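## Task

Move the red bin and the blue bin, and no other bin, to the side of the bench closest to the arms. Put the hook back in its present spot, lying flat on the bench with its handle sticking out past that same side. Every other object must finish on the same support it rests on now. Anything that stays put only because a robot is holding it does not count. At the end, open the grippers and pull the arms away.

## Robot and tools

Robots: three identical i2rt Big YAM arms, named arm1, arm2 and arm3. Each has six revolute joints, a two-finger gripper and a wrist camera. The cameras are arm1_cam_wrist, arm2_cam_wrist and arm3_cam_wrist (fisheye, 504x504). There are also two fixed room cameras, room_a and room_b (672x504). With joints 1 and 6 at 0 and the hand level and pointing forward, the wrist camera rides on top of the hand and looks toward the fingertips. The hand can reach roughly 1.0 m from the joint1 axis.

Frames: one shared scene frame is used. Its origin is on the floor and +z points up. "hand" means the point between the fingertips. Its z axis runs along the fingers, and the fingers close along its y axis. Camera calibration is given as K, distortion and T_world_to_cam (scene frame to camera, in metres). The real cameras can be off by a few degrees and millimetres. Wrist camera poses are computed from the reported joints.

execute_actions(actions, cameras): actions is a list with exactly one action, or an empty list to just read state and images. An action is an object keyed by arm name ("arm1", "arm2", "arm3"). Each arm gets its own entry {"joints": {...}}, so there is one map per arm, not a shared list. Inside, each key is a joint name and each value is an absolute target, not an offset:
- joint1_rad, -2.879 to 2.879. This is the base yaw. Positive is counter-clockwise seen from above, and 0 faces the way the foot faces.
- joint2_rad, 0 to 3.141. This is the shoulder. At 0 the upper arm points back and roughly level; increasing it lifts the arm up and then forward.
- joint3_rad, 0 to 3.019. This is the elbow. At 0 it is folded; increasing it opens it.
- joint4_rad, -1.692 to 1.57. This is hand pitch. Positive tips the fingers up.
- joint5_rad, -1.57 to 1.57. This is the sideways hand swing. Positive is to the arm's right.
- joint6_rad, -2.094 to 2.094. This is hand roll. Positive is clockwise viewed from behind the hand.
- gripper_m, 0 to 0.093 metres. This is the fingertip gap.
All joint values are in radians. The tolerances for counting a joint as done are ±0.045, 0.14, 0.09, 0.055, 0.03, 0.035 rad and ±0.003 m. You may list any subset of joints and arms. Anything you leave out keeps its previous target and may still be pushing toward it. Motions start together but finish at different times. Joints move at different speeds, so the hand can sweep a wide path. One action runs at most 15 s. An unknown key or an out-of-range number rejects the whole call, and nothing moves. cameras is a list of camera names, or "all", or null for all, or [] for none. The "pictures" line gives the order of the returned images.

Result lines: joint_positions gives the measured joints. joint_status gives how each commanded joint ended:
- "off_target" means it stopped short and may still be pushing.
- "contact_stop" or "time_out" means it holds where it stopped. After a time_out, a joint may keep a target near its stop and continue pushing.
- "not_followed" or "joint command not followed" means a self- and inter-arm collision check refused the arm's joint targets. The gripper command still runs, and the refused targets may be retried later.
on_its_own lists what moves or holds without this call's command; "held at" is a target, not a position. Joint torques are raw drive outputs with offsets and noise. To stop a joint pushing, send its reported position as the target. A MOTOR HOT line warns at 85 °C. At 100 °C an OVER-TEMPERATURE FAULT drops that arm, and its joints read "limit_stop_at_motor_heat"; resend the targets afterwards. If a result reports a stop, the later motion calls in the same reply are skipped.

wait(seconds): 0 to 10 s. It commands nothing and returns state and images.
zoom_image(camera, region): a closer crop of that camera's latest full image. region is [x0, y0, x1, y1] in pixels from the top-left corner, at most 504x504.
read_manual(section): returns the licence texts ("licences"). It does not move anything.
finished_scene(scene): ends the scene given by number (1 or 2). It cannot be undone and reports success. Only call it once the goal holds with grippers open and arms withdrawn.

Order of work: look with the cameras first. Then move the arms to grasp or push the bins toward the near edge. Replace the hook flat, with its handle overhanging that edge. Release, raise and retreat.

Avoid the following:
- Pushing or dropping anything off the bench or out of the work area, which ends the scene.
- Arms pressing hard against each other, which ends the run. The collision check ignores fingers, gripper housings and cameras, and may act too late.
- Arms pushing into things for a long time, which heats motors. The arms do not stop on contact.
- Slams, slips and drops.
Loose objects may sometimes be nudged by outside pushes. The scene keeps running while you think, and the robots hold their last command meanwhile.

Each tool is called after "Request:" as name(argument=value, ...), one argument or row to a line, values as JSON.

## Session

Request:
execute_actions(
  actions=[],
)

Scene clock: 0.00 s.
Joint torques (N m, as the arm reports them, + toward a larger angle): no reading
arm1.joint_positions: joint1_rad=+0.239 joint2_rad=+0.368 joint3_rad=+1.337 joint4_rad=-1.191 joint5_rad=-0.052 joint6_rad=+0.476 gripper_m=+0.094
arm1.joint_status: not commanded
arm1.hand: x=-0.9680 y=+0.1360 z=+1.3540 quat_wxyz=(-0.277, +0.456, -0.634, -0.560) (m; scene frame)
arm2.joint_positions: joint1_rad=-0.441 joint2_rad=+0.379 joint3_rad=+1.367 joint4_rad=-1.215 joint5_rad=+0.282 joint6_rad=+0.710 gripper_m=+0.094
arm2.joint_status: not commanded
arm2.hand: x=+0.0843 y=+0.1195 z=+1.3483 quat_wxyz=(-0.430, +0.131, -0.768, -0.456) (m; scene frame)
arm3.joint_positions: joint1_rad=+0.535 joint2_rad=+0.340 joint3_rad=+1.381 joint4_rad=-1.501 joint5_rad=-0.015 joint6_rad=+0.624 gripper_m=+0.094
arm3.joint_status: not commanded
arm3.hand: x=+0.8933 y=+0.1034 z=+1.3174 quat_wxyz=(-0.115, +0.562, -0.642, -0.510) (m; scene frame)
pictures: arm1_cam_wrist, arm2_cam_wrist, arm3_cam_wrist, room_a, room_b
Images, in order (width x height): arm1_cam_wrist 504x504, arm2_cam_wrist 504x504, arm3_cam_wrist 504x504, room_a 672x504, room_b 672x504.

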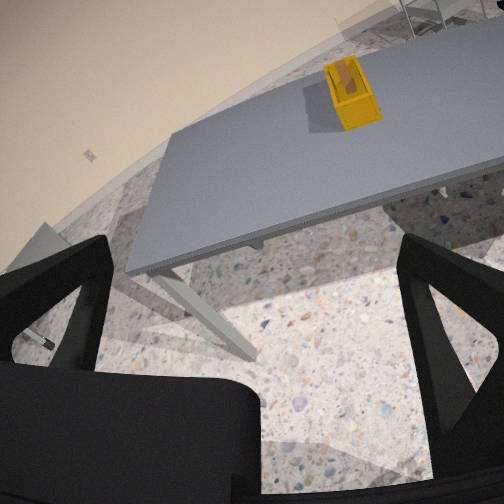

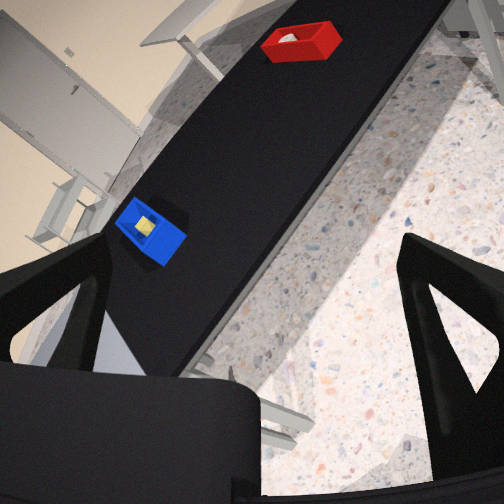

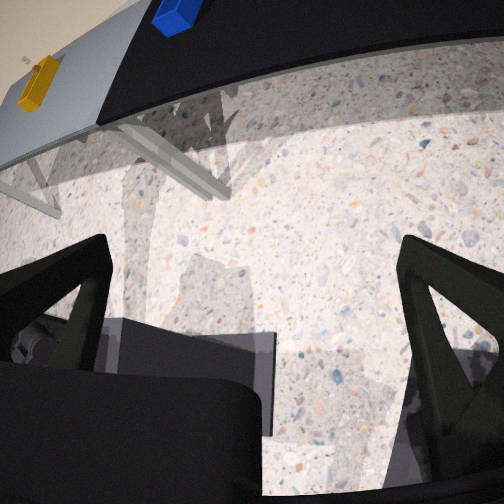

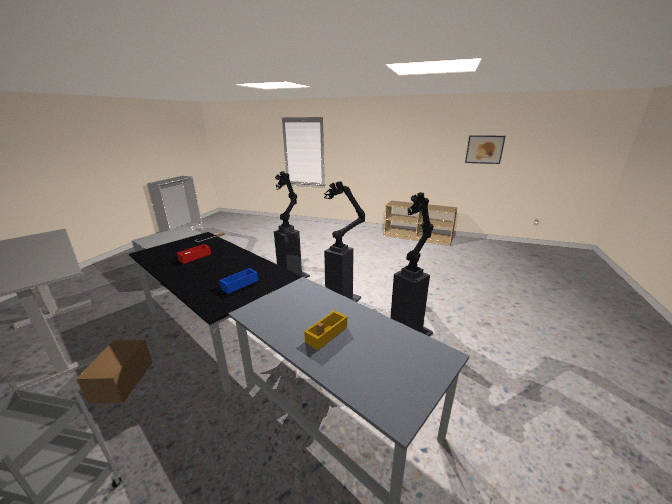

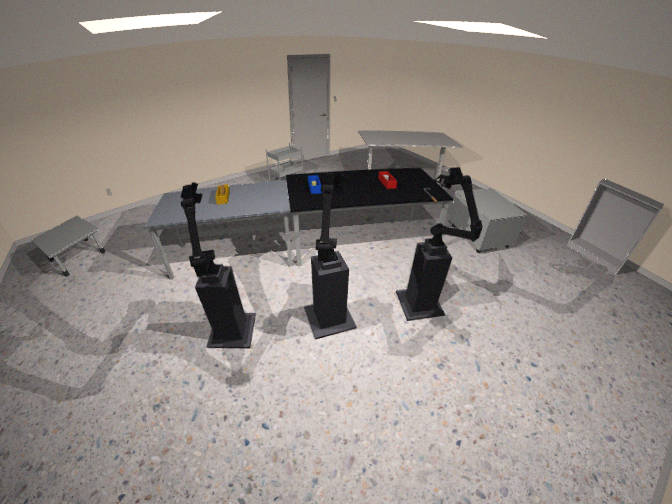

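Request:
zoom_image(
  camera="room_a",
  region=[120, 200, 320, 330],
)

Request:
zoom_image(
  camera="room_b",
  region=[270, 150, 490, 270],
)

Region (120, 200, 320, 330) of room_a's 672x504 image, scaled by 2.520, with more detail than that image has; it fills the top 328 rows of this view, and the rest is white.

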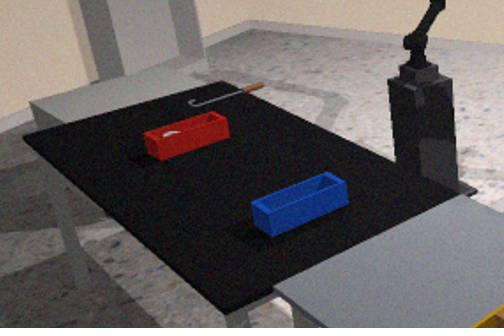

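Region (270, 150, 490, 270) of room_b's 672x504 image, scaled by 2.291, with more detail than that image has; it fills the top 275 rows of this view, and the rest is white.

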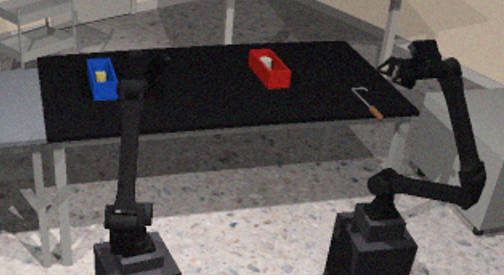

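Request:
execute_actions(
  actions=[
    {"arm3":{"joints":{"joint1_rad":-0.588,"joint2_rad":2.118,"joint3_rad":0.997,"joint4_rad":1.121,"joint5_rad":-0.642,"joint6_rad":0}}},
  ],
  cameras=["arm3_cam_wrist","room_b"],
)

Scene clock: 4.57 s.
Joint torques (N m, as the arm reports them, + toward a larger angle): arm1=[0.16 5.75 9.38 1.61 0.13 0.01] | arm2=[-0.65  6.03  7.64  1.85  0.09 -0.14] | arm3=[  1.22 -15.64   6.16   2.1   -0.17  -0.03]
arm1.joint_positions: joint1_rad=+0.239 joint2_rad=+0.368 joint3_rad=+1.337 joint4_rad=-1.191 joint5_rad=-0.052 joint6_rad=+0.476 gripper_m=+0.094
arm1.joint_status: not commanded
arm1.hand: x=-0.9680 y=+0.1360 z=+1.3540 quat_wxyz=(-0.277, +0.456, -0.634, -0.560) (m; scene frame)
arm2.joint_positions: joint1_rad=-0.441 joint2_rad=+0.379 joint3_rad=+1.367 joint4_rad=-1.215 joint5_rad=+0.282 joint6_rad=+0.710 gripper_m=+0.094
arm2.joint_status: not commanded
arm2.hand: x=+0.0843 y=+0.1195 z=+1.3483 quat_wxyz=(-0.430, +0.131, -0.768, -0.456) (m; scene frame)
arm3.joint_positions: joint1_rad=-0.597 joint2_rad=+2.095 joint3_rad=+0.993 joint4_rad=+1.108 joint5_rad=-0.639 joint6_rad=+0.012 gripper_m=+0.094
arm3.joint_status: all done
arm3.hand: x=+1.2603 y=+0.5936 z=+0.8590 quat_wxyz=(-0.501, +0.497, -0.504, -0.497) (m; scene frame)
pictures: arm3_cam_wrist, room_b
camera_calibration (this result's frames):
arm3_cam_wrist: T_world_to_cam=[[0.99989, 0.0146418, -0.00232044, -1.26132], [0.00673899, -0.58835, -0.808578, 1.04035], [-0.0132043, 0.808474, -0.588384, 0.166429], [0, 0, 0, 1]] pos_world=[1.25636, 0.496004, 0.9362]
Images, in order (width x height): arm3_cam_wrist 504x504, room_b 672x504.

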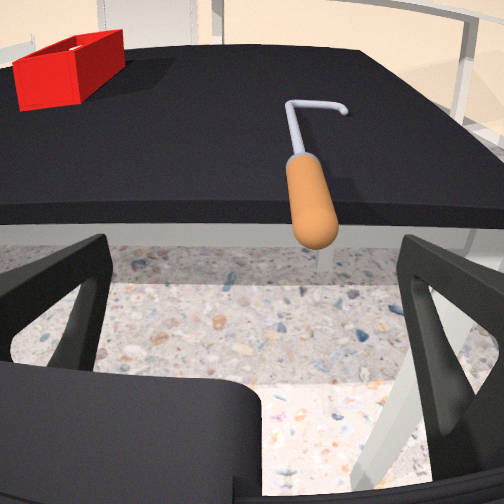

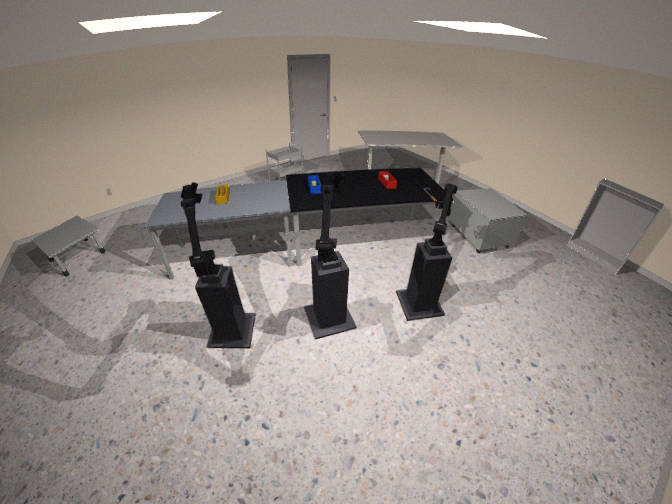

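Request:
execute_actions(
  actions=[
    {"arm3":{"joints":{"joint1_rad":-0.566,"joint2_rad":2.423,"joint3_rad":1.382,"joint4_rad":1.041,"joint5_rad":-0.62,"joint6_rad":0}}},
  ],
  cameras=["arm3_cam_wrist","room_a"],
)

Request:
zoom_image(
  camera="room_a",
  region=[180, 200, 280, 260],
)

Scene clock: 6.40 s.
Joint torques (N m, as the arm reports them, + toward a larger angle): arm1=[0.18 5.75 9.37 1.62 0.13 0.02] | arm2=[-0.73  6.04  7.65  1.84  0.08 -0.14] | arm3=[  0.97 -19.1    8.38   1.31   0.08  -0.02]
arm1.joint_positions: joint1_rad=+0.239 joint2_rad=+0.368 joint3_rad=+1.337 joint4_rad=-1.191 joint5_rad=-0.052 joint6_rad=+0.476 gripper_m=+0.094
arm1.joint_status: not commanded
arm1.hand: x=-0.9680 y=+0.1360 z=+1.3540 quat_wxyz=(-0.277, +0.456, -0.634, -0.560) (m; scene frame)
arm2.joint_positions: joint1_rad=-0.441 joint2_rad=+0.379 joint3_rad=+1.367 joint4_rad=-1.215 joint5_rad=+0.282 joint6_rad=+0.710 gripper_m=+0.094
arm2.joint_status: not commanded
arm2.hand: x=+0.0843 y=+0.1195 z=+1.3483 quat_wxyz=(-0.430, +0.131, -0.768, -0.456) (m; scene frame)
arm3.joint_positions: joint1_rad=-0.572 joint2_rad=+2.404 joint3_rad=+1.358 joint4_rad=+1.044 joint5_rad=-0.622 joint6_rad=+0.012 gripper_m=+0.094
arm3.joint_status: all done
arm3.hand: x=+1.3057 y=+0.6785 z=+0.7771 quat_wxyz=(-0.497, +0.500, -0.506, -0.498) (m; scene frame)
pictures: arm3_cam_wrist, room_a
camera_calibration (this result's frames):
arm3_cam_wrist: T_world_to_cam=[[0.999744, 0.0213851, -0.00738975, -1.30863], [0.00675994, -0.594002, -0.804435, 1.02438], [-0.0215924, 0.804179, -0.593995, 0.0684522], [0, 0, 0, 1]] pos_world=[1.30285, 0.581419, 0.855034]
Images, in order (width x height): arm3_cam_wrist 504x504, room_a 672x504.

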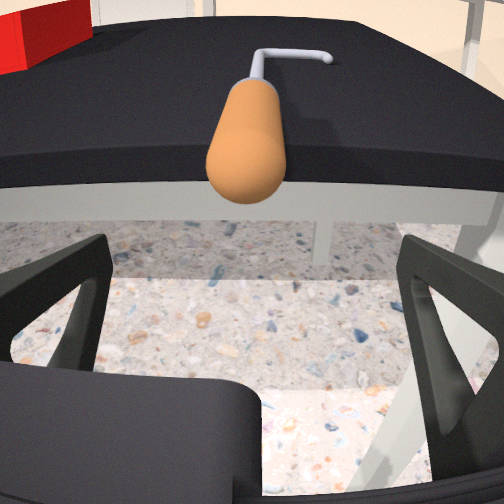

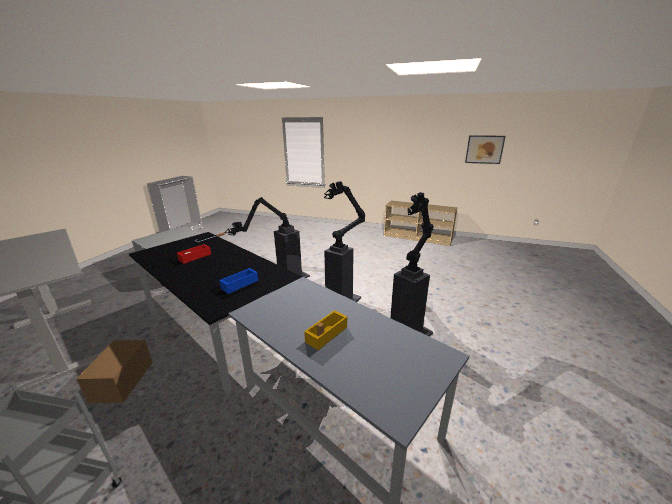

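Region (180, 200, 280, 260) of room_a's 672x504 image, scaled by 5.040, with more detail than that image has; it fills the top 302 rows of this view, and the rest is white.

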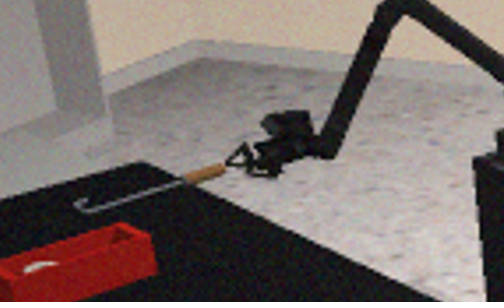

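Request:
execute_actions(
  actions=[
    {"arm3":{"joints":{"joint1_rad":-0.52,"joint2_rad":2.43,"joint3_rad":1.51,"joint4_rad":0.92,"joint5_rad":-0.58}}},
  ],
  cameras=["arm3_cam_wrist"],
)

Scene clock: 7.97 s.
Joint torques (N m, as the arm reports them, + toward a larger angle): arm1=[0.18 5.75 9.38 1.61 0.13 0.02] | arm2=[-0.74  6.09  7.65  1.86  0.09 -0.14] | arm3=[ -0.28 -19.53   8.72   1.22   0.11  -0.01]
arm1.joint_positions: joint1_rad=+0.239 joint2_rad=+0.368 joint3_rad=+1.337 joint4_rad=-1.191 joint5_rad=-0.052 joint6_rad=+0.476 gripper_m=+0.094
arm1.joint_status: not commanded
arm1.hand: x=-0.9680 y=+0.1360 z=+1.3540 quat_wxyz=(-0.277, +0.456, -0.634, -0.560) (m; scene frame)
arm2.joint_positions: joint1_rad=-0.441 joint2_rad=+0.379 joint3_rad=+1.367 joint4_rad=-1.215 joint5_rad=+0.282 joint6_rad=+0.710 gripper_m=+0.094
arm2.joint_status: not commanded
arm2.hand: x=+0.0843 y=+0.1195 z=+1.3483 quat_wxyz=(-0.430, +0.131, -0.768, -0.456) (m; scene frame)
arm3.joint_positions: joint1_rad=-0.519 joint2_rad=+2.404 joint3_rad=+1.493 joint4_rad=+0.927 joint5_rad=-0.583 joint6_rad=+0.011 gripper_m=+0.094
arm3.joint_status: all done
arm3.hand: x=+1.2989 y=+0.7333 z=+0.8092 quat_wxyz=(-0.499, +0.502, -0.496, -0.503) (m; scene frame)
pictures: arm3_cam_wrist
camera_calibration (this result's frames):
arm3_cam_wrist: T_world_to_cam=[[0.999329, 0.0364695, 0.0033973, -1.32195], [0.0239856, -0.581494, -0.813197, 1.05833], [-0.0276814, 0.812733, -0.581978, 0.0352665], [0, 0, 0, 1]] pos_world=[1.29665, 0.634958, 0.885644]
Images, in order (width x height): arm3_cam_wrist 504x504.

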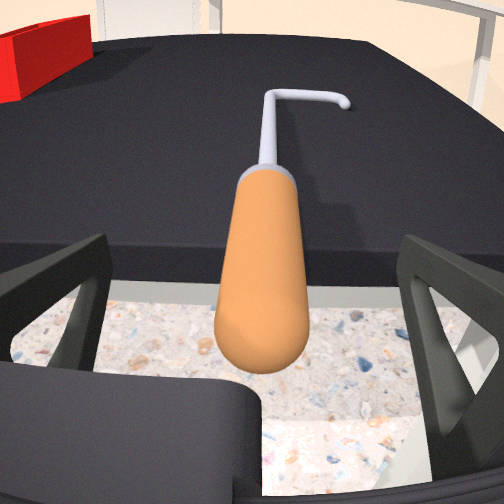

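Request:
execute_actions(
  actions=[
    {"arm3":{"joints":{"joint1_rad":-0.503,"joint2_rad":2.515,"joint3_rad":1.638,"joint4_rad":0.872,"joint5_rad":-0.555}}},
  ],
  cameras=["arm3_cam_wrist"],
)

Scene clock: 9.03 s.
Joint torques (N m, as the arm reports them, + toward a larger angle): arm1=[0.18 5.79 9.38 1.62 0.13 0.02] | arm2=[-0.63  6.04  7.64  1.86  0.09 -0.14] | arm3=[  1.08 -20.05  10.39   1.19   0.09  -0.03]
arm1.joint_positions: joint1_rad=+0.239 joint2_rad=+0.368 joint3_rad=+1.337 joint4_rad=-1.191 joint5_rad=-0.052 joint6_rad=+0.476 gripper_m=+0.094
arm1.joint_status: not commanded
arm1.hand: x=-0.9680 y=+0.1360 z=+1.3540 quat_wxyz=(-0.277, +0.456, -0.634, -0.560) (m; scene frame)
arm2.joint_positions: joint1_rad=-0.441 joint2_rad=+0.379 joint3_rad=+1.367 joint4_rad=-1.215 joint5_rad=+0.282 joint6_rad=+0.710 gripper_m=+0.094
arm2.joint_status: not commanded
arm2.hand: x=+0.0843 y=+0.1195 z=+1.3483 quat_wxyz=(-0.430, +0.131, -0.768, -0.456) (m; scene frame)
arm3.joint_positions: joint1_rad=-0.514 joint2_rad=+2.467 joint3_rad=+1.605 joint4_rad=+0.879 joint5_rad=-0.557 joint6_rad=+0.011 gripper_m=+0.094
arm3.joint_status: all done
arm3.hand: x=+1.3146 y=+0.7572 z=+0.8005 quat_wxyz=(-0.505, +0.497, -0.500, -0.498) (m; scene frame)
pictures: arm3_cam_wrist
camera_calibration (this result's frames):
arm3_cam_wrist: T_world_to_cam=[[0.999872, 0.0155054, 0.00388886, -1.32373], [0.0121725, -0.580803, -0.813953, 1.08035], [-0.010362, 0.813896, -0.580918, -0.013314], [0, 0, 0, 1]] pos_world=[1.31027, 0.658833, 0.876769]
Images, in order (width x height): arm3_cam_wrist 504x504.

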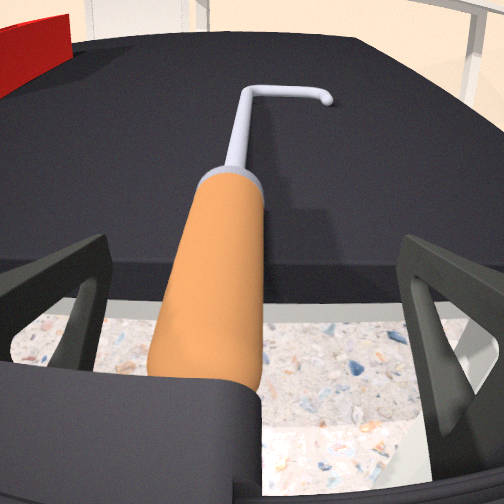

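Request:
execute_actions(
  actions=[
    {"arm3":{"joints":{"joint1_rad":-0.485,"joint2_rad":2.535}}},
  ],
  cameras=["arm3_cam_wrist"],
)

Scene clock: 10.00 s.
Joint torques (N m, as the arm reports them, + toward a larger angle): arm1=[0.2  5.74 9.38 1.62 0.13 0.02] | arm2=[-0.6   6.11  7.64  1.85  0.09 -0.14] | arm3=[  1.3  -19.38  10.2    1.27   0.08   0.  ]
arm1.joint_positions: joint1_rad=+0.239 joint2_rad=+0.368 joint3_rad=+1.337 joint4_rad=-1.191 joint5_rad=-0.052 joint6_rad=+0.476 gripper_m=+0.094
arm1.joint_status: not commanded
arm1.hand: x=-0.9680 y=+0.1360 z=+1.3540 quat_wxyz=(-0.277, +0.456, -0.634, -0.560) (m; scene frame)
arm2.joint_positions: joint1_rad=-0.441 joint2_rad=+0.379 joint3_rad=+1.367 joint4_rad=-1.215 joint5_rad=+0.282 joint6_rad=+0.710 gripper_m=+0.094
arm2.joint_status: not commanded
arm2.hand: x=+0.0843 y=+0.1195 z=+1.3483 quat_wxyz=(-0.430, +0.131, -0.768, -0.456) (m; scene frame)
arm3.joint_positions: joint1_rad=-0.491 joint2_rad=+2.484 joint3_rad=+1.606 joint4_rad=+0.879 joint5_rad=-0.557 joint6_rad=+0.011 gripper_m=+0.094
arm3.joint_status: all done
arm3.hand: x=+1.2962 y=+0.7644 z=+0.7871 quat_wxyz=(-0.494, +0.504, -0.500, -0.502) (m; scene frame)
pictures: arm3_cam_wrist
camera_calibration (this result's frames):
arm3_cam_wrist: T_world_to_cam=[[0.999228, 0.038984, -0.00495239, -1.31554], [0.0190736, -0.591309, -0.80622, 1.06685], [-0.0343581, 0.805502, -0.591596, 0.0187233], [0, 0, 0, 1]] pos_world=[1.29482, 0.667041, 0.864676]
Images, in order (width x height): arm3_cam_wrist 504x504.

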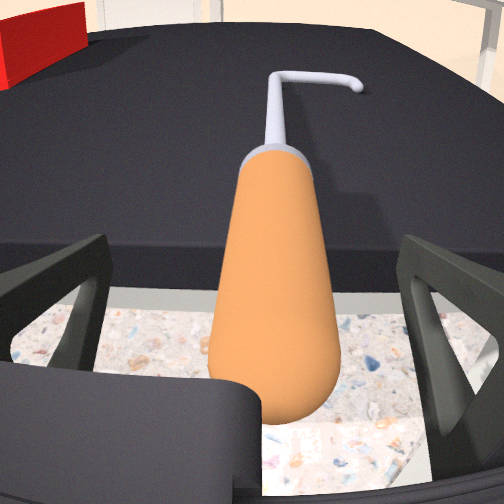

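Request:
execute_actions(
  actions=[
    {"arm3":{"joints":{"gripper_m":0.0}}},
  ],
  cameras=[],
)

Request:
execute_actions(
  actions=[
    {"arm3":{"joints":{"joint2_rad":2.25,"joint4_rad":0.65}}},
  ],
  cameras=["arm3_cam_wrist","room_a"],
)

Scene clock: 10.97 s.
Joint torques (N m, as the arm reports them, + toward a larger angle): arm1=[0.21 5.78 9.37 1.63 0.13 0.02] | arm2=[-0.69  6.05  7.65  1.84  0.08 -0.14] | arm3=[  0.52 -18.96  10.41   1.37  -0.07   0.05]
arm1.joint_positions: joint1_rad=+0.239 joint2_rad=+0.368 joint3_rad=+1.337 joint4_rad=-1.191 joint5_rad=-0.052 joint6_rad=+0.476 gripper_m=+0.094
arm1.joint_status: not commanded
arm1.hand: x=-0.9680 y=+0.1360 z=+1.3540 quat_wxyz=(-0.277, +0.456, -0.634, -0.560) (m; scene frame)
arm2.joint_positions: joint1_rad=-0.441 joint2_rad=+0.379 joint3_rad=+1.367 joint4_rad=-1.215 joint5_rad=+0.282 joint6_rad=+0.710 gripper_m=+0.094
arm2.joint_status: not commanded
arm2.hand: x=+0.0843 y=+0.1195 z=+1.3483 quat_wxyz=(-0.430, +0.131, -0.768, -0.456) (m; scene frame)
arm3.joint_positions: joint1_rad=-0.491 joint2_rad=+2.484 joint3_rad=+1.606 joint4_rad=+0.879 joint5_rad=-0.553 joint6_rad=+0.010 gripper_m=+0.029
arm3.joint_status: gripper_m off_target (ended at +0.029, target +0.000)
arm3.hand: x=+1.2969 y=+0.7644 z=+0.7871 quat_wxyz=(-0.495, +0.503, -0.501, -0.501) (m; scene frame)
pictures: none
No camera images: the call's "cameras" was empty. Leave "cameras" out to get every camera's image.

Scene clock: 12.33 s.
Joint torques (N m, as the arm reports them, + toward a larger angle): arm1=[0.19 5.75 9.37 1.62 0.14 0.02] | arm2=[-0.66  6.07  7.65  1.85  0.08 -0.14] | arm3=[  0.48 -24.03  11.2    1.93  -0.1    0.1 ]
arm1.joint_positions: joint1_rad=+0.239 joint2_rad=+0.368 joint3_rad=+1.337 joint4_rad=-1.191 joint5_rad=-0.052 joint6_rad=+0.476 gripper_m=+0.094
arm1.joint_status: not commanded
arm1.hand: x=-0.9680 y=+0.1360 z=+1.3540 quat_wxyz=(-0.277, +0.456, -0.634, -0.560) (m; scene frame)
arm2.joint_positions: joint1_rad=-0.441 joint2_rad=+0.379 joint3_rad=+1.367 joint4_rad=-1.215 joint5_rad=+0.282 joint6_rad=+0.710 gripper_m=+0.094
arm2.joint_status: not commanded
arm2.hand: x=+0.0843 y=+0.1195 z=+1.3483 quat_wxyz=(-0.430, +0.131, -0.768, -0.456) (m; scene frame)
arm3.joint_positions: joint1_rad=-0.491 joint2_rad=+2.272 joint3_rad=+1.612 joint4_rad=+0.636 joint5_rad=-0.554 joint6_rad=-0.003 gripper_m=+0.029
arm3.joint_status: all done
arm3.hand: x=+1.3025 y=+0.7763 z=+0.9092 quat_wxyz=(-0.489, +0.509, -0.506, -0.496) (m; scene frame)
pictures: arm3_cam_wrist, room_a
camera_calibration (this result's frames):
arm3_cam_wrist: T_world_to_cam=[[0.999347, 0.0358468, -0.00463088, -1.31976], [0.0181493, -0.608462, -0.793376, 1.17514], [-0.0312577, 0.792773, -0.608715, 0.103011], [0, 0, 0, 1]] pos_world=[1.30079, 0.68067, 0.988916]
Images, in order (width x height): arm3_cam_wrist 504x504, room_a 672x504.

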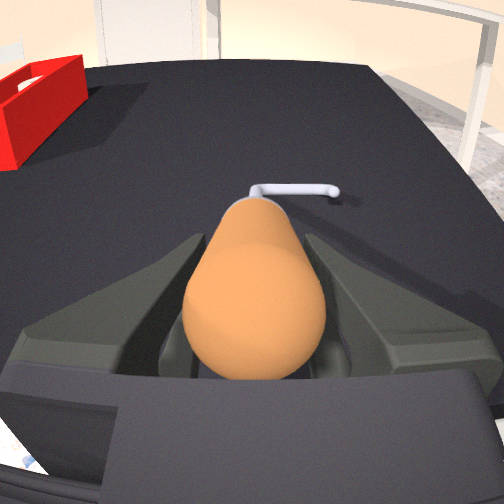

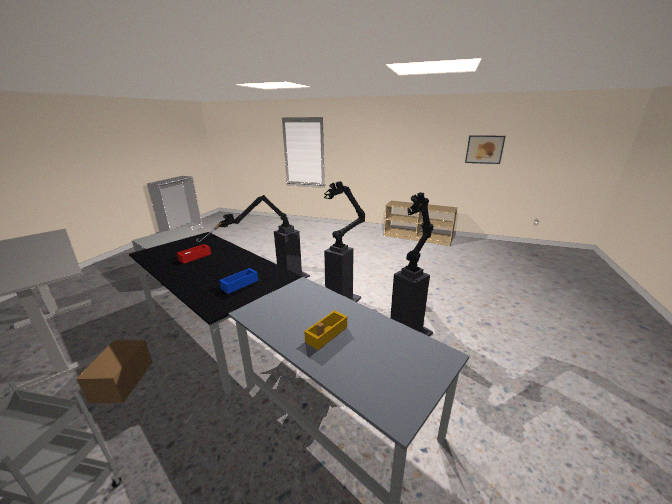

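Request:
execute_actions(
  actions=[
    {"arm3":{"joints":{"joint2_rad":2.51,"joint4_rad":0.86}}},
  ],
  cameras=[],
)

Request:
execute_actions(
  actions=[
    {"arm3":{"joints":{"joint2_rad":2.40,"joint4_rad":0.8,"joint6_rad":0.7}}},
  ],
  cameras=["arm3_cam_wrist"],
)

Request:
execute_actions(
  actions=[
    {"arm3":{"joints":{"joint2_rad":2.34,"joint4_rad":0.76,"joint6_rad":1.57}}},
  ],
  cameras=["arm3_cam_wrist","room_a"],
)

Request:
zoom_image(
  camera="room_a",
  region=[160, 190, 280, 270],
)

Scene clock: 14.50 s.
Joint torques (N m, as the arm reports them, + toward a larger angle): arm1=[0.19 5.74 9.37 1.63 0.13 0.02] | arm2=[-0.73  6.14  7.66  1.85  0.08 -0.13] | arm3=[  1.36 -21.55   9.53   1.51  -0.23   0.07]
arm1.joint_positions: joint1_rad=+0.239 joint2_rad=+0.368 joint3_rad=+1.337 joint4_rad=-1.191 joint5_rad=-0.052 joint6_rad=+0.476 gripper_m=+0.094
arm1.joint_status: not commanded
arm1.hand: x=-0.9680 y=+0.1360 z=+1.3540 quat_wxyz=(-0.277, +0.456, -0.634, -0.560) (m; scene frame)
arm2.joint_positions: joint1_rad=-0.441 joint2_rad=+0.379 joint3_rad=+1.367 joint4_rad=-1.215 joint5_rad=+0.282 joint6_rad=+0.710 gripper_m=+0.094
arm2.joint_status: not commanded
arm2.hand: x=+0.0843 y=+0.1195 z=+1.3483 quat_wxyz=(-0.430, +0.131, -0.768, -0.456) (m; scene frame)
arm3.joint_positions: joint1_rad=-0.491 joint2_rad=+2.485 joint3_rad=+1.618 joint4_rad=+0.863 joint5_rad=-0.551 joint6_rad=-0.002 gripper_m=+0.029
arm3.joint_status: all done
arm3.hand: x=+1.2989 y=+0.7671 z=+0.7879 quat_wxyz=(-0.496, +0.506, -0.501, -0.497) (m; scene frame)
pictures: none
No camera images: the call's "cameras" was empty. Leave "cameras" out to get every camera's image.

Scene clock: 16.63 s.
Joint torques (N m, as the arm reports them, + toward a larger angle): arm1=[0.19 5.74 9.38 1.62 0.13 0.02] | arm2=[-0.67  6.14  7.63  1.87  0.08 -0.14] | arm3=[  0.83 -24.29   9.83   1.62  -0.33   0.38]
arm1.joint_positions: joint1_rad=+0.239 joint2_rad=+0.368 joint3_rad=+1.337 joint4_rad=-1.191 joint5_rad=-0.052 joint6_rad=+0.476 gripper_m=+0.094
arm1.joint_status: not commanded
arm1.hand: x=-0.9680 y=+0.1360 z=+1.3540 quat_wxyz=(-0.277, +0.456, -0.634, -0.560) (m; scene frame)
arm2.joint_positions: joint1_rad=-0.441 joint2_rad=+0.379 joint3_rad=+1.367 joint4_rad=-1.215 joint5_rad=+0.282 joint6_rad=+0.710 gripper_m=+0.094
arm2.joint_status: not commanded
arm2.hand: x=+0.0843 y=+0.1195 z=+1.3483 quat_wxyz=(-0.430, +0.131, -0.768, -0.456) (m; scene frame)
arm3.joint_positions: joint1_rad=-0.491 joint2_rad=+2.426 joint3_rad=+1.618 joint4_rad=+0.800 joint5_rad=-0.548 joint6_rad=+0.665 gripper_m=+0.029
arm3.joint_status: all done
arm3.hand: x=+1.3022 y=+0.7723 z=+0.8224 quat_wxyz=(-0.306, +0.313, -0.640, -0.631) (m; scene frame)
pictures: arm3_cam_wrist
camera_calibration (this result's frames):
arm3_cam_wrist: T_world_to_cam=[[0.787521, 0.0189683, -0.615996, -0.528041], [-0.485351, -0.596885, -0.638877, 1.62347], [-0.379797, 0.802103, -0.460853, 0.378386], [0, 0, 0, 1]] pos_world=[1.34751, 0.675537, 0.886307]
Images, in order (width x height): arm3_cam_wrist 504x504.

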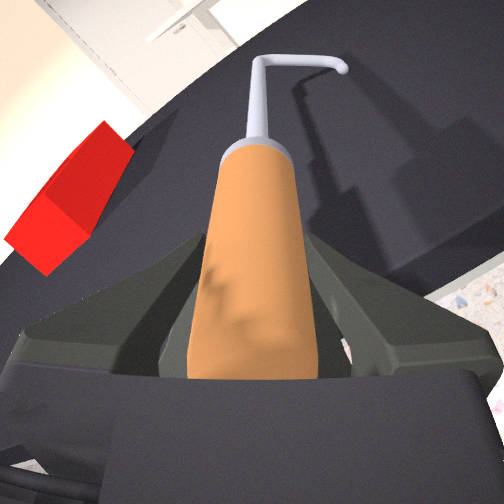

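Scene clock: 18.40 s.
Joint torques (N m, as the arm reports them, + toward a larger angle): arm1=[0.21 5.72 9.37 1.62 0.13 0.02] | arm2=[-0.69  6.07  7.64  1.85  0.09 -0.14] | arm3=[  0.71 -25.42  10.27   1.74  -0.42   0.21]
arm1.joint_positions: joint1_rad=+0.239 joint2_rad=+0.368 joint3_rad=+1.337 joint4_rad=-1.191 joint5_rad=-0.052 joint6_rad=+0.476 gripper_m=+0.094
arm1.joint_status: not commanded
arm1.hand: x=-0.9680 y=+0.1360 z=+1.3540 quat_wxyz=(-0.277, +0.456, -0.634, -0.560) (m; scene frame)
arm2.joint_positions: joint1_rad=-0.441 joint2_rad=+0.379 joint3_rad=+1.367 joint4_rad=-1.215 joint5_rad=+0.282 joint6_rad=+0.710 gripper_m=+0.094
arm2.joint_status: not commanded
arm2.hand: x=+0.0843 y=+0.1195 z=+1.3483 quat_wxyz=(-0.430, +0.131, -0.768, -0.456) (m; scene frame)
arm3.joint_positions: joint1_rad=-0.491 joint2_rad=+2.370 joint3_rad=+1.618 joint4_rad=+0.754 joint5_rad=-0.547 joint6_rad=+1.548 gripper_m=+0.029
arm3.joint_status: all done
arm3.hand: x=+1.3040 y=+0.7756 z=+0.8576 quat_wxyz=(-0.010, +0.011, -0.710, -0.704) (m; scene frame)
pictures: arm3_cam_wrist, room_a
camera_calibration (this result's frames):
arm3_cam_wrist: T_world_to_cam=[[0.0293029, 0.0183072, -0.999403, 0.81022], [-0.80886, -0.58699, -0.0344687, 1.54465], [-0.587271, 0.809387, -0.00239249, 0.264372], [0, 0, 0, 1]] pos_world=[1.38092, 0.677882, 0.863611]
Images, in order (width x height): arm3_cam_wrist 504x504, room_a 672x504.

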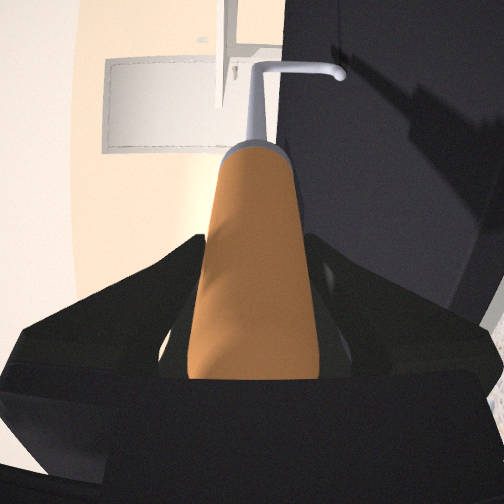

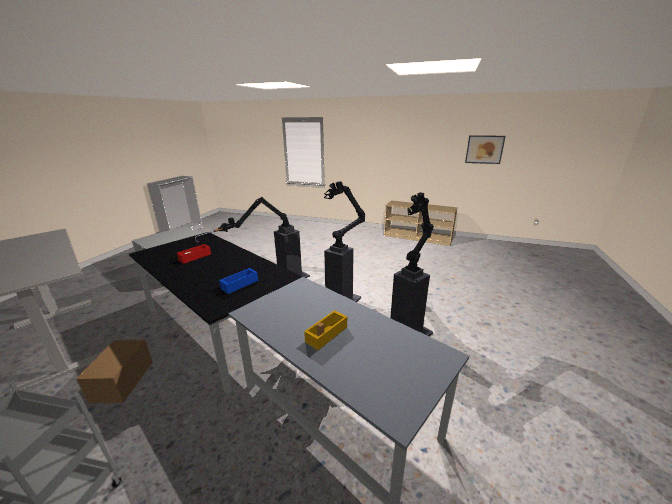

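Region (160, 190, 280, 270) of room_a's 672x504 image, scaled by 4.200, with more detail than that image has.

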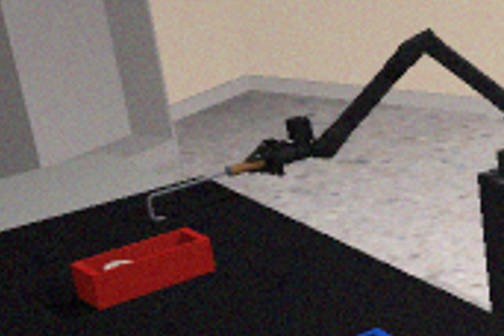

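Request:
execute_actions(
  actions=[
    {"arm3":{"joints":{"joint2_rad":2.17,"joint3_rad":1.64,"joint4_rad":0.57}}},
  ],
  cameras=["arm3_cam_wrist"],
)

Request:
execute_actions(
  actions=[
    {"arm3":{"joints":{"joint1_rad":0.09,"joint5_rad":0}}},
  ],
  cameras=["arm3_cam_wrist","room_a","room_b"],
)

Request:
zoom_image(
  camera="room_a",
  region=[160, 190, 280, 270],
)

Request:
zoom_image(
  camera="room_b",
  region=[350, 150, 470, 230],
)

Scene clock: 20.30 s.
Joint torques (N m, as the arm reports them, + toward a larger angle): arm1=[0.18 5.73 9.38 1.62 0.13 0.01] | arm2=[-0.66  6.08  7.66  1.85  0.09 -0.14] | arm3=[  0.62 -24.15  11.57   2.57  -0.05   0.16]
arm1.joint_positions: joint1_rad=+0.239 joint2_rad=+0.368 joint3_rad=+1.337 joint4_rad=-1.191 joint5_rad=-0.052 joint6_rad=+0.476 gripper_m=+0.094
arm1.joint_status: not commanded
arm1.hand: x=-0.9680 y=+0.1360 z=+1.3540 quat_wxyz=(-0.277, +0.456, -0.634, -0.560) (m; scene frame)
arm2.joint_positions: joint1_rad=-0.441 joint2_rad=+0.379 joint3_rad=+1.367 joint4_rad=-1.215 joint5_rad=+0.282 joint6_rad=+0.710 gripper_m=+0.094
arm2.joint_status: not commanded
arm2.hand: x=+0.0843 y=+0.1195 z=+1.3483 quat_wxyz=(-0.430, +0.131, -0.768, -0.456) (m; scene frame)
arm3.joint_positions: joint1_rad=-0.490 joint2_rad=+2.213 joint3_rad=+1.614 joint4_rad=+0.548 joint5_rad=-0.554 joint6_rad=+1.556 gripper_m=+0.029
arm3.joint_status: all done
arm3.hand: x=+1.3013 y=+0.7755 z=+0.9392 quat_wxyz=(+0.006, +0.001, -0.725, -0.688) (m; scene frame)
pictures: arm3_cam_wrist
camera_calibration (this result's frames):
arm3_cam_wrist: T_world_to_cam=[[-0.00596317, -0.0256472, -0.999653, 0.972052], [-0.804837, -0.593158, 0.0200192, 1.49361], [-0.593466, 0.804677, -0.0171047, 0.288608], [0, 0, 0, 1]] pos_world=[1.37918, 0.67864, 0.946751]
Images, in order (width x height): arm3_cam_wrist 504x504.

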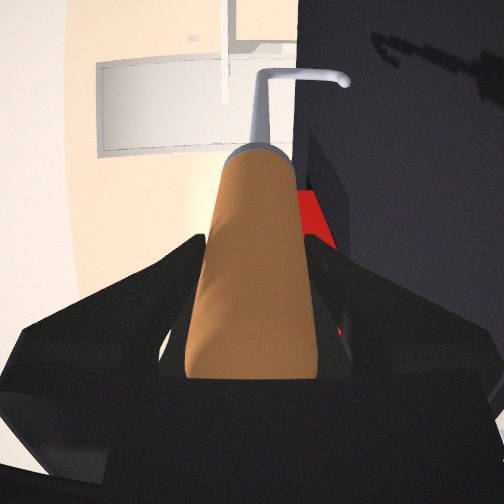

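Scene clock: 22.37 s.
Joint torques (N m, as the arm reports them, + toward a larger angle): arm1=[0.19 5.72 9.37 1.62 0.13 0.01] | arm2=[-0.67  6.1   7.65  1.84  0.08 -0.14] | arm3=[  0.56 -25.56  11.56   2.76  -0.03   0.1 ]
arm1.joint_positions: joint1_rad=+0.239 joint2_rad=+0.368 joint3_rad=+1.337 joint4_rad=-1.191 joint5_rad=-0.052 joint6_rad=+0.476 gripper_m=+0.094
arm1.joint_status: not commanded
arm1.hand: x=-0.9680 y=+0.1360 z=+1.3540 quat_wxyz=(-0.277, +0.456, -0.634, -0.560) (m; scene frame)
arm2.joint_positions: joint1_rad=-0.441 joint2_rad=+0.379 joint3_rad=+1.367 joint4_rad=-1.215 joint5_rad=+0.282 joint6_rad=+0.710 gripper_m=+0.094
arm2.joint_status: not commanded
arm2.hand: x=+0.0843 y=+0.1195 z=+1.3483 quat_wxyz=(-0.430, +0.131, -0.768, -0.456) (m; scene frame)
arm3.joint_positions: joint1_rad=+0.083 joint2_rad=+2.213 joint3_rad=+1.614 joint4_rad=+0.544 joint5_rad=+0.001 joint6_rad=+1.557 gripper_m=+0.029
arm3.joint_status: all done
arm3.hand: x=+0.9193 y=+0.8754 z=+0.9338 quat_wxyz=(+0.003, +0.017, -0.729, -0.684) (m; scene frame)
pictures: arm3_cam_wrist, room_a, room_b
camera_calibration (this result's frames):
arm3_cam_wrist: T_world_to_cam=[[0.0200344, -0.0364751, -0.999134, 0.952008], [-0.79344, -0.608616, 0.00630863, 1.2613], [-0.608319, 0.792626, -0.041134, 0.0280371], [0, 0, 0, 1]] pos_world=[0.998749, 0.780149, 0.944379]
Images, in order (width x height): arm3_cam_wrist 504x504, room_a 672x504, room_b 672x504.

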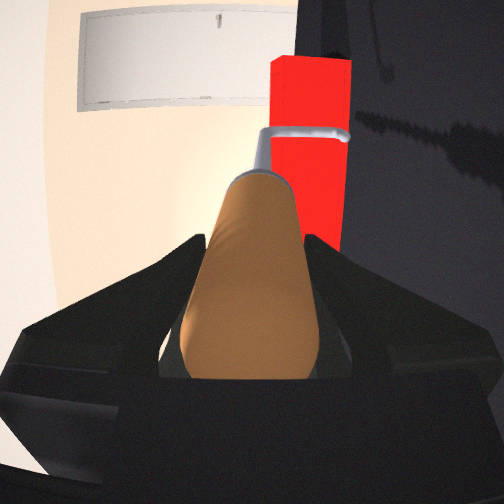

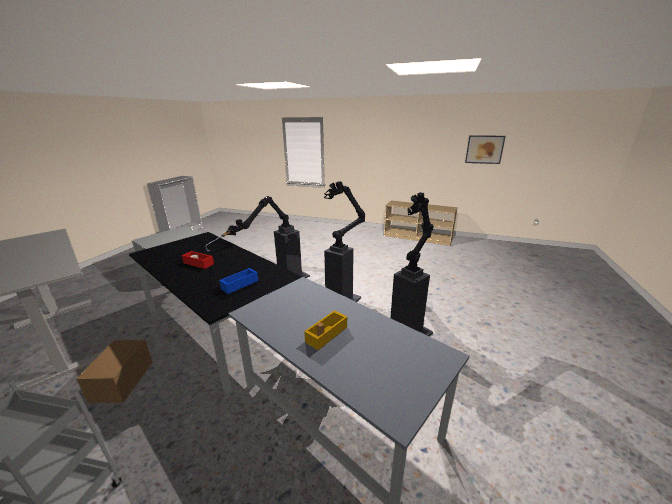

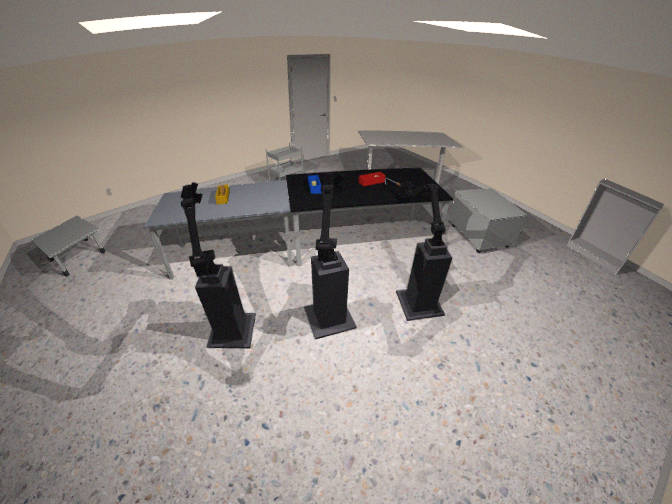

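Region (160, 190, 280, 270) of room_a's 672x504 image, scaled by 4.200, with more detail than that image has.

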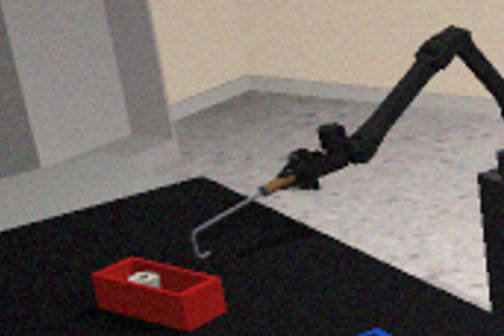

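Region (350, 150, 470, 230) of room_b's 672x504 image, scaled by 4.200, with more detail than that image has.

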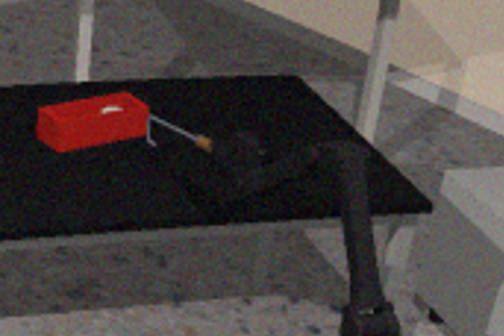

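Request:
execute_actions(
  actions=[
    {"arm3":{"joints":{"joint2_rad":2.0,"joint4_rad":0.5}}},
  ],
  cameras=[],
)

Request:
execute_actions(
  actions=[
    {"arm3":{"joints":{"joint1_rad":0.22,"joint2_rad":2.33,"joint3_rad":2.05,"joint4_rad":0.37}}},
  ],
  cameras=["arm3_cam_wrist","room_a","room_b"],
)

Request:
zoom_image(
  camera="room_a",
  region=[160, 190, 280, 280],
)

Request:
zoom_image(
  camera="room_b",
  region=[330, 140, 450, 230],
)

Scene clock: 24.83 s.
Joint torques (N m, as the arm reports them, + toward a larger angle): arm1=[0.21 5.71 9.38 1.63 0.13 0.01] | arm2=[-0.63  6.08  7.65  1.85  0.09 -0.14] | arm3=[  0.98 -22.82  14.16   3.09  -0.07   0.11]
arm1.joint_positions: joint1_rad=+0.239 joint2_rad=+0.368 joint3_rad=+1.337 joint4_rad=-1.191 joint5_rad=-0.052 joint6_rad=+0.476 gripper_m=+0.094
arm1.joint_status: not commanded
arm1.hand: x=-0.9680 y=+0.1360 z=+1.3540 quat_wxyz=(-0.277, +0.456, -0.634, -0.560) (m; scene frame)
arm2.joint_positions: joint1_rad=-0.441 joint2_rad=+0.379 joint3_rad=+1.367 joint4_rad=-1.215 joint5_rad=+0.282 joint6_rad=+0.710 gripper_m=+0.094
arm2.joint_status: not commanded
arm2.hand: x=+0.0843 y=+0.1195 z=+1.3483 quat_wxyz=(-0.430, +0.131, -0.768, -0.456) (m; scene frame)
arm3.joint_positions: joint1_rad=+0.083 joint2_rad=+2.026 joint3_rad=+1.596 joint4_rad=+0.464 joint5_rad=+0.001 joint6_rad=+1.557 gripper_m=+0.029
arm3.joint_status: all done
arm3.hand: x=+0.9191 y=+0.8547 z=+1.0593 quat_wxyz=(+0.004, +0.017, -0.698, -0.716) (m; scene frame)
pictures: none
No camera images: the call's "cameras" was empty. Leave "cameras" out to get every camera's image.

Scene clock: 26.27 s.
Joint torques (N m, as the arm reports them, + toward a larger angle): arm1=[0.19 5.76 9.36 1.62 0.13 0.02] | arm2=[-0.68  6.1   7.62  1.85  0.09 -0.14] | arm3=[  0.62 -27.15  16.63   2.97  -0.08   0.07]
arm1.joint_positions: joint1_rad=+0.239 joint2_rad=+0.368 joint3_rad=+1.337 joint4_rad=-1.191 joint5_rad=-0.052 joint6_rad=+0.476 gripper_m=+0.094
arm1.joint_status: not commanded
arm1.hand: x=-0.9680 y=+0.1360 z=+1.3540 quat_wxyz=(-0.277, +0.456, -0.634, -0.560) (m; scene frame)
arm2.joint_positions: joint1_rad=-0.441 joint2_rad=+0.379 joint3_rad=+1.367 joint4_rad=-1.215 joint5_rad=+0.282 joint6_rad=+0.710 gripper_m=+0.094
arm2.joint_status: not commanded
arm2.hand: x=+0.0843 y=+0.1195 z=+1.3483 quat_wxyz=(-0.430, +0.131, -0.768, -0.456) (m; scene frame)
arm3.joint_positions: joint1_rad=+0.220 joint2_rad=+2.364 joint3_rad=+1.975 joint4_rad=+0.333 joint5_rad=+0.000 joint6_rad=+1.557 gripper_m=+0.029
arm3.joint_status: all done
arm3.hand: x=+0.7891 y=+0.9372 z=+0.9573 quat_wxyz=(+0.051, +0.067, -0.727, -0.682) (m; scene frame)
pictures: arm3_cam_wrist, room_a, room_b
camera_calibration (this result's frames):
arm3_cam_wrist: T_world_to_cam=[[0.0238745, -0.0357979, -0.999074, 0.976656], [-0.702655, -0.711478, 0.00870197, 1.21796], [-0.71113, 0.701796, -0.0421397, 0.0680233], [0, 0, 0, 1]] pos_world=[0.880859, 0.853773, 0.96802]
Images, in order (width x height): arm3_cam_wrist 504x504, room_a 672x504, room_b 672x504.

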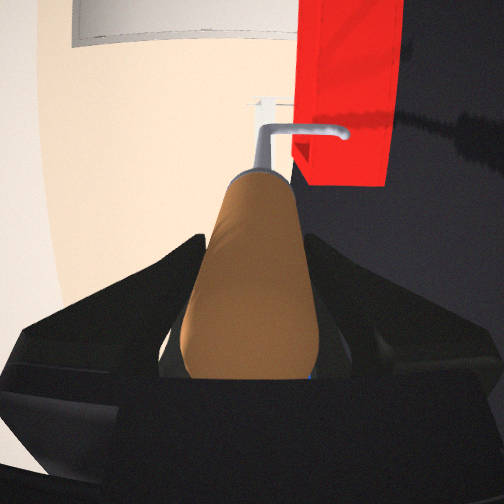

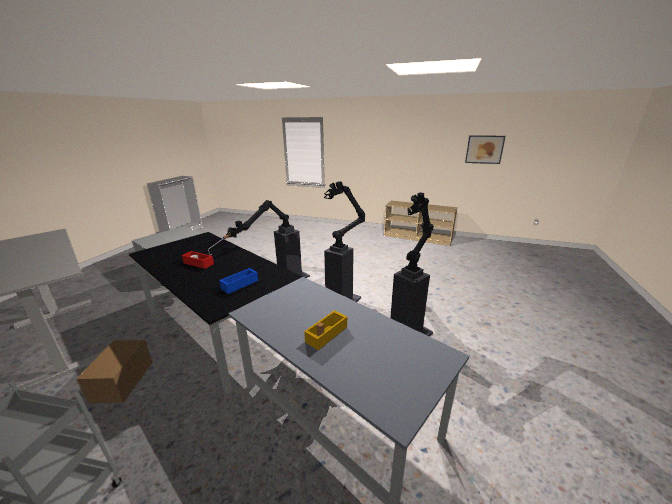

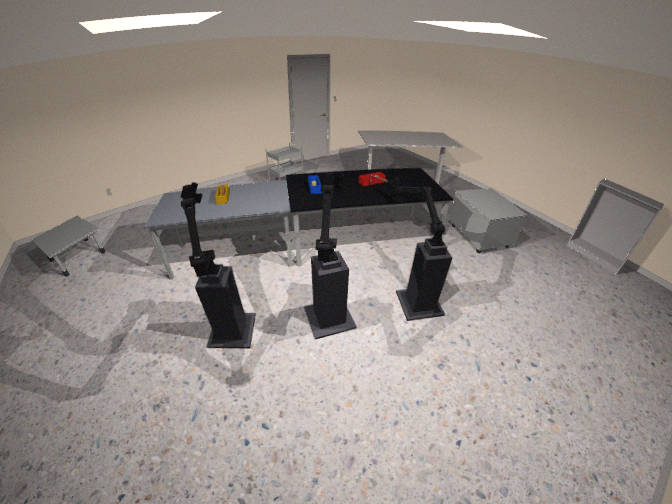

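Region (160, 190, 280, 280) of room_a's 672x504 image, scaled by 4.200, with more detail than that image has; it fills the top 378 rows of this view, and the rest is white.

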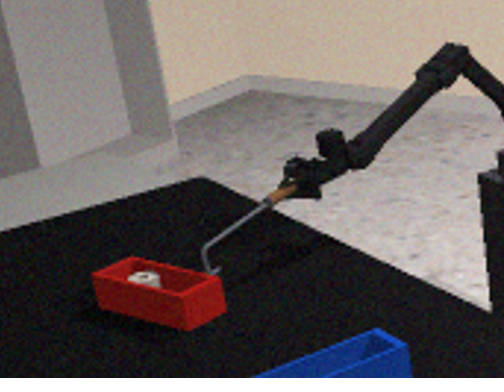

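Region (330, 140, 450, 230) of room_b's 672x504 image, scaled by 4.200, with more detail than that image has; it fills the top 378 rows of this view, and the rest is white.

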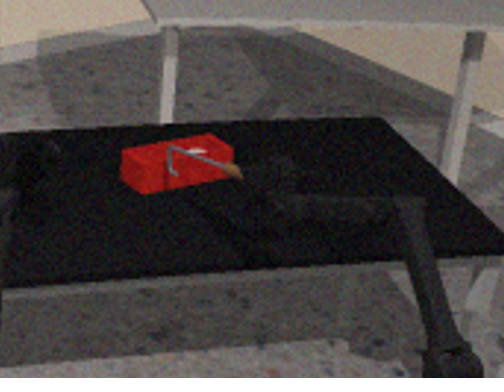

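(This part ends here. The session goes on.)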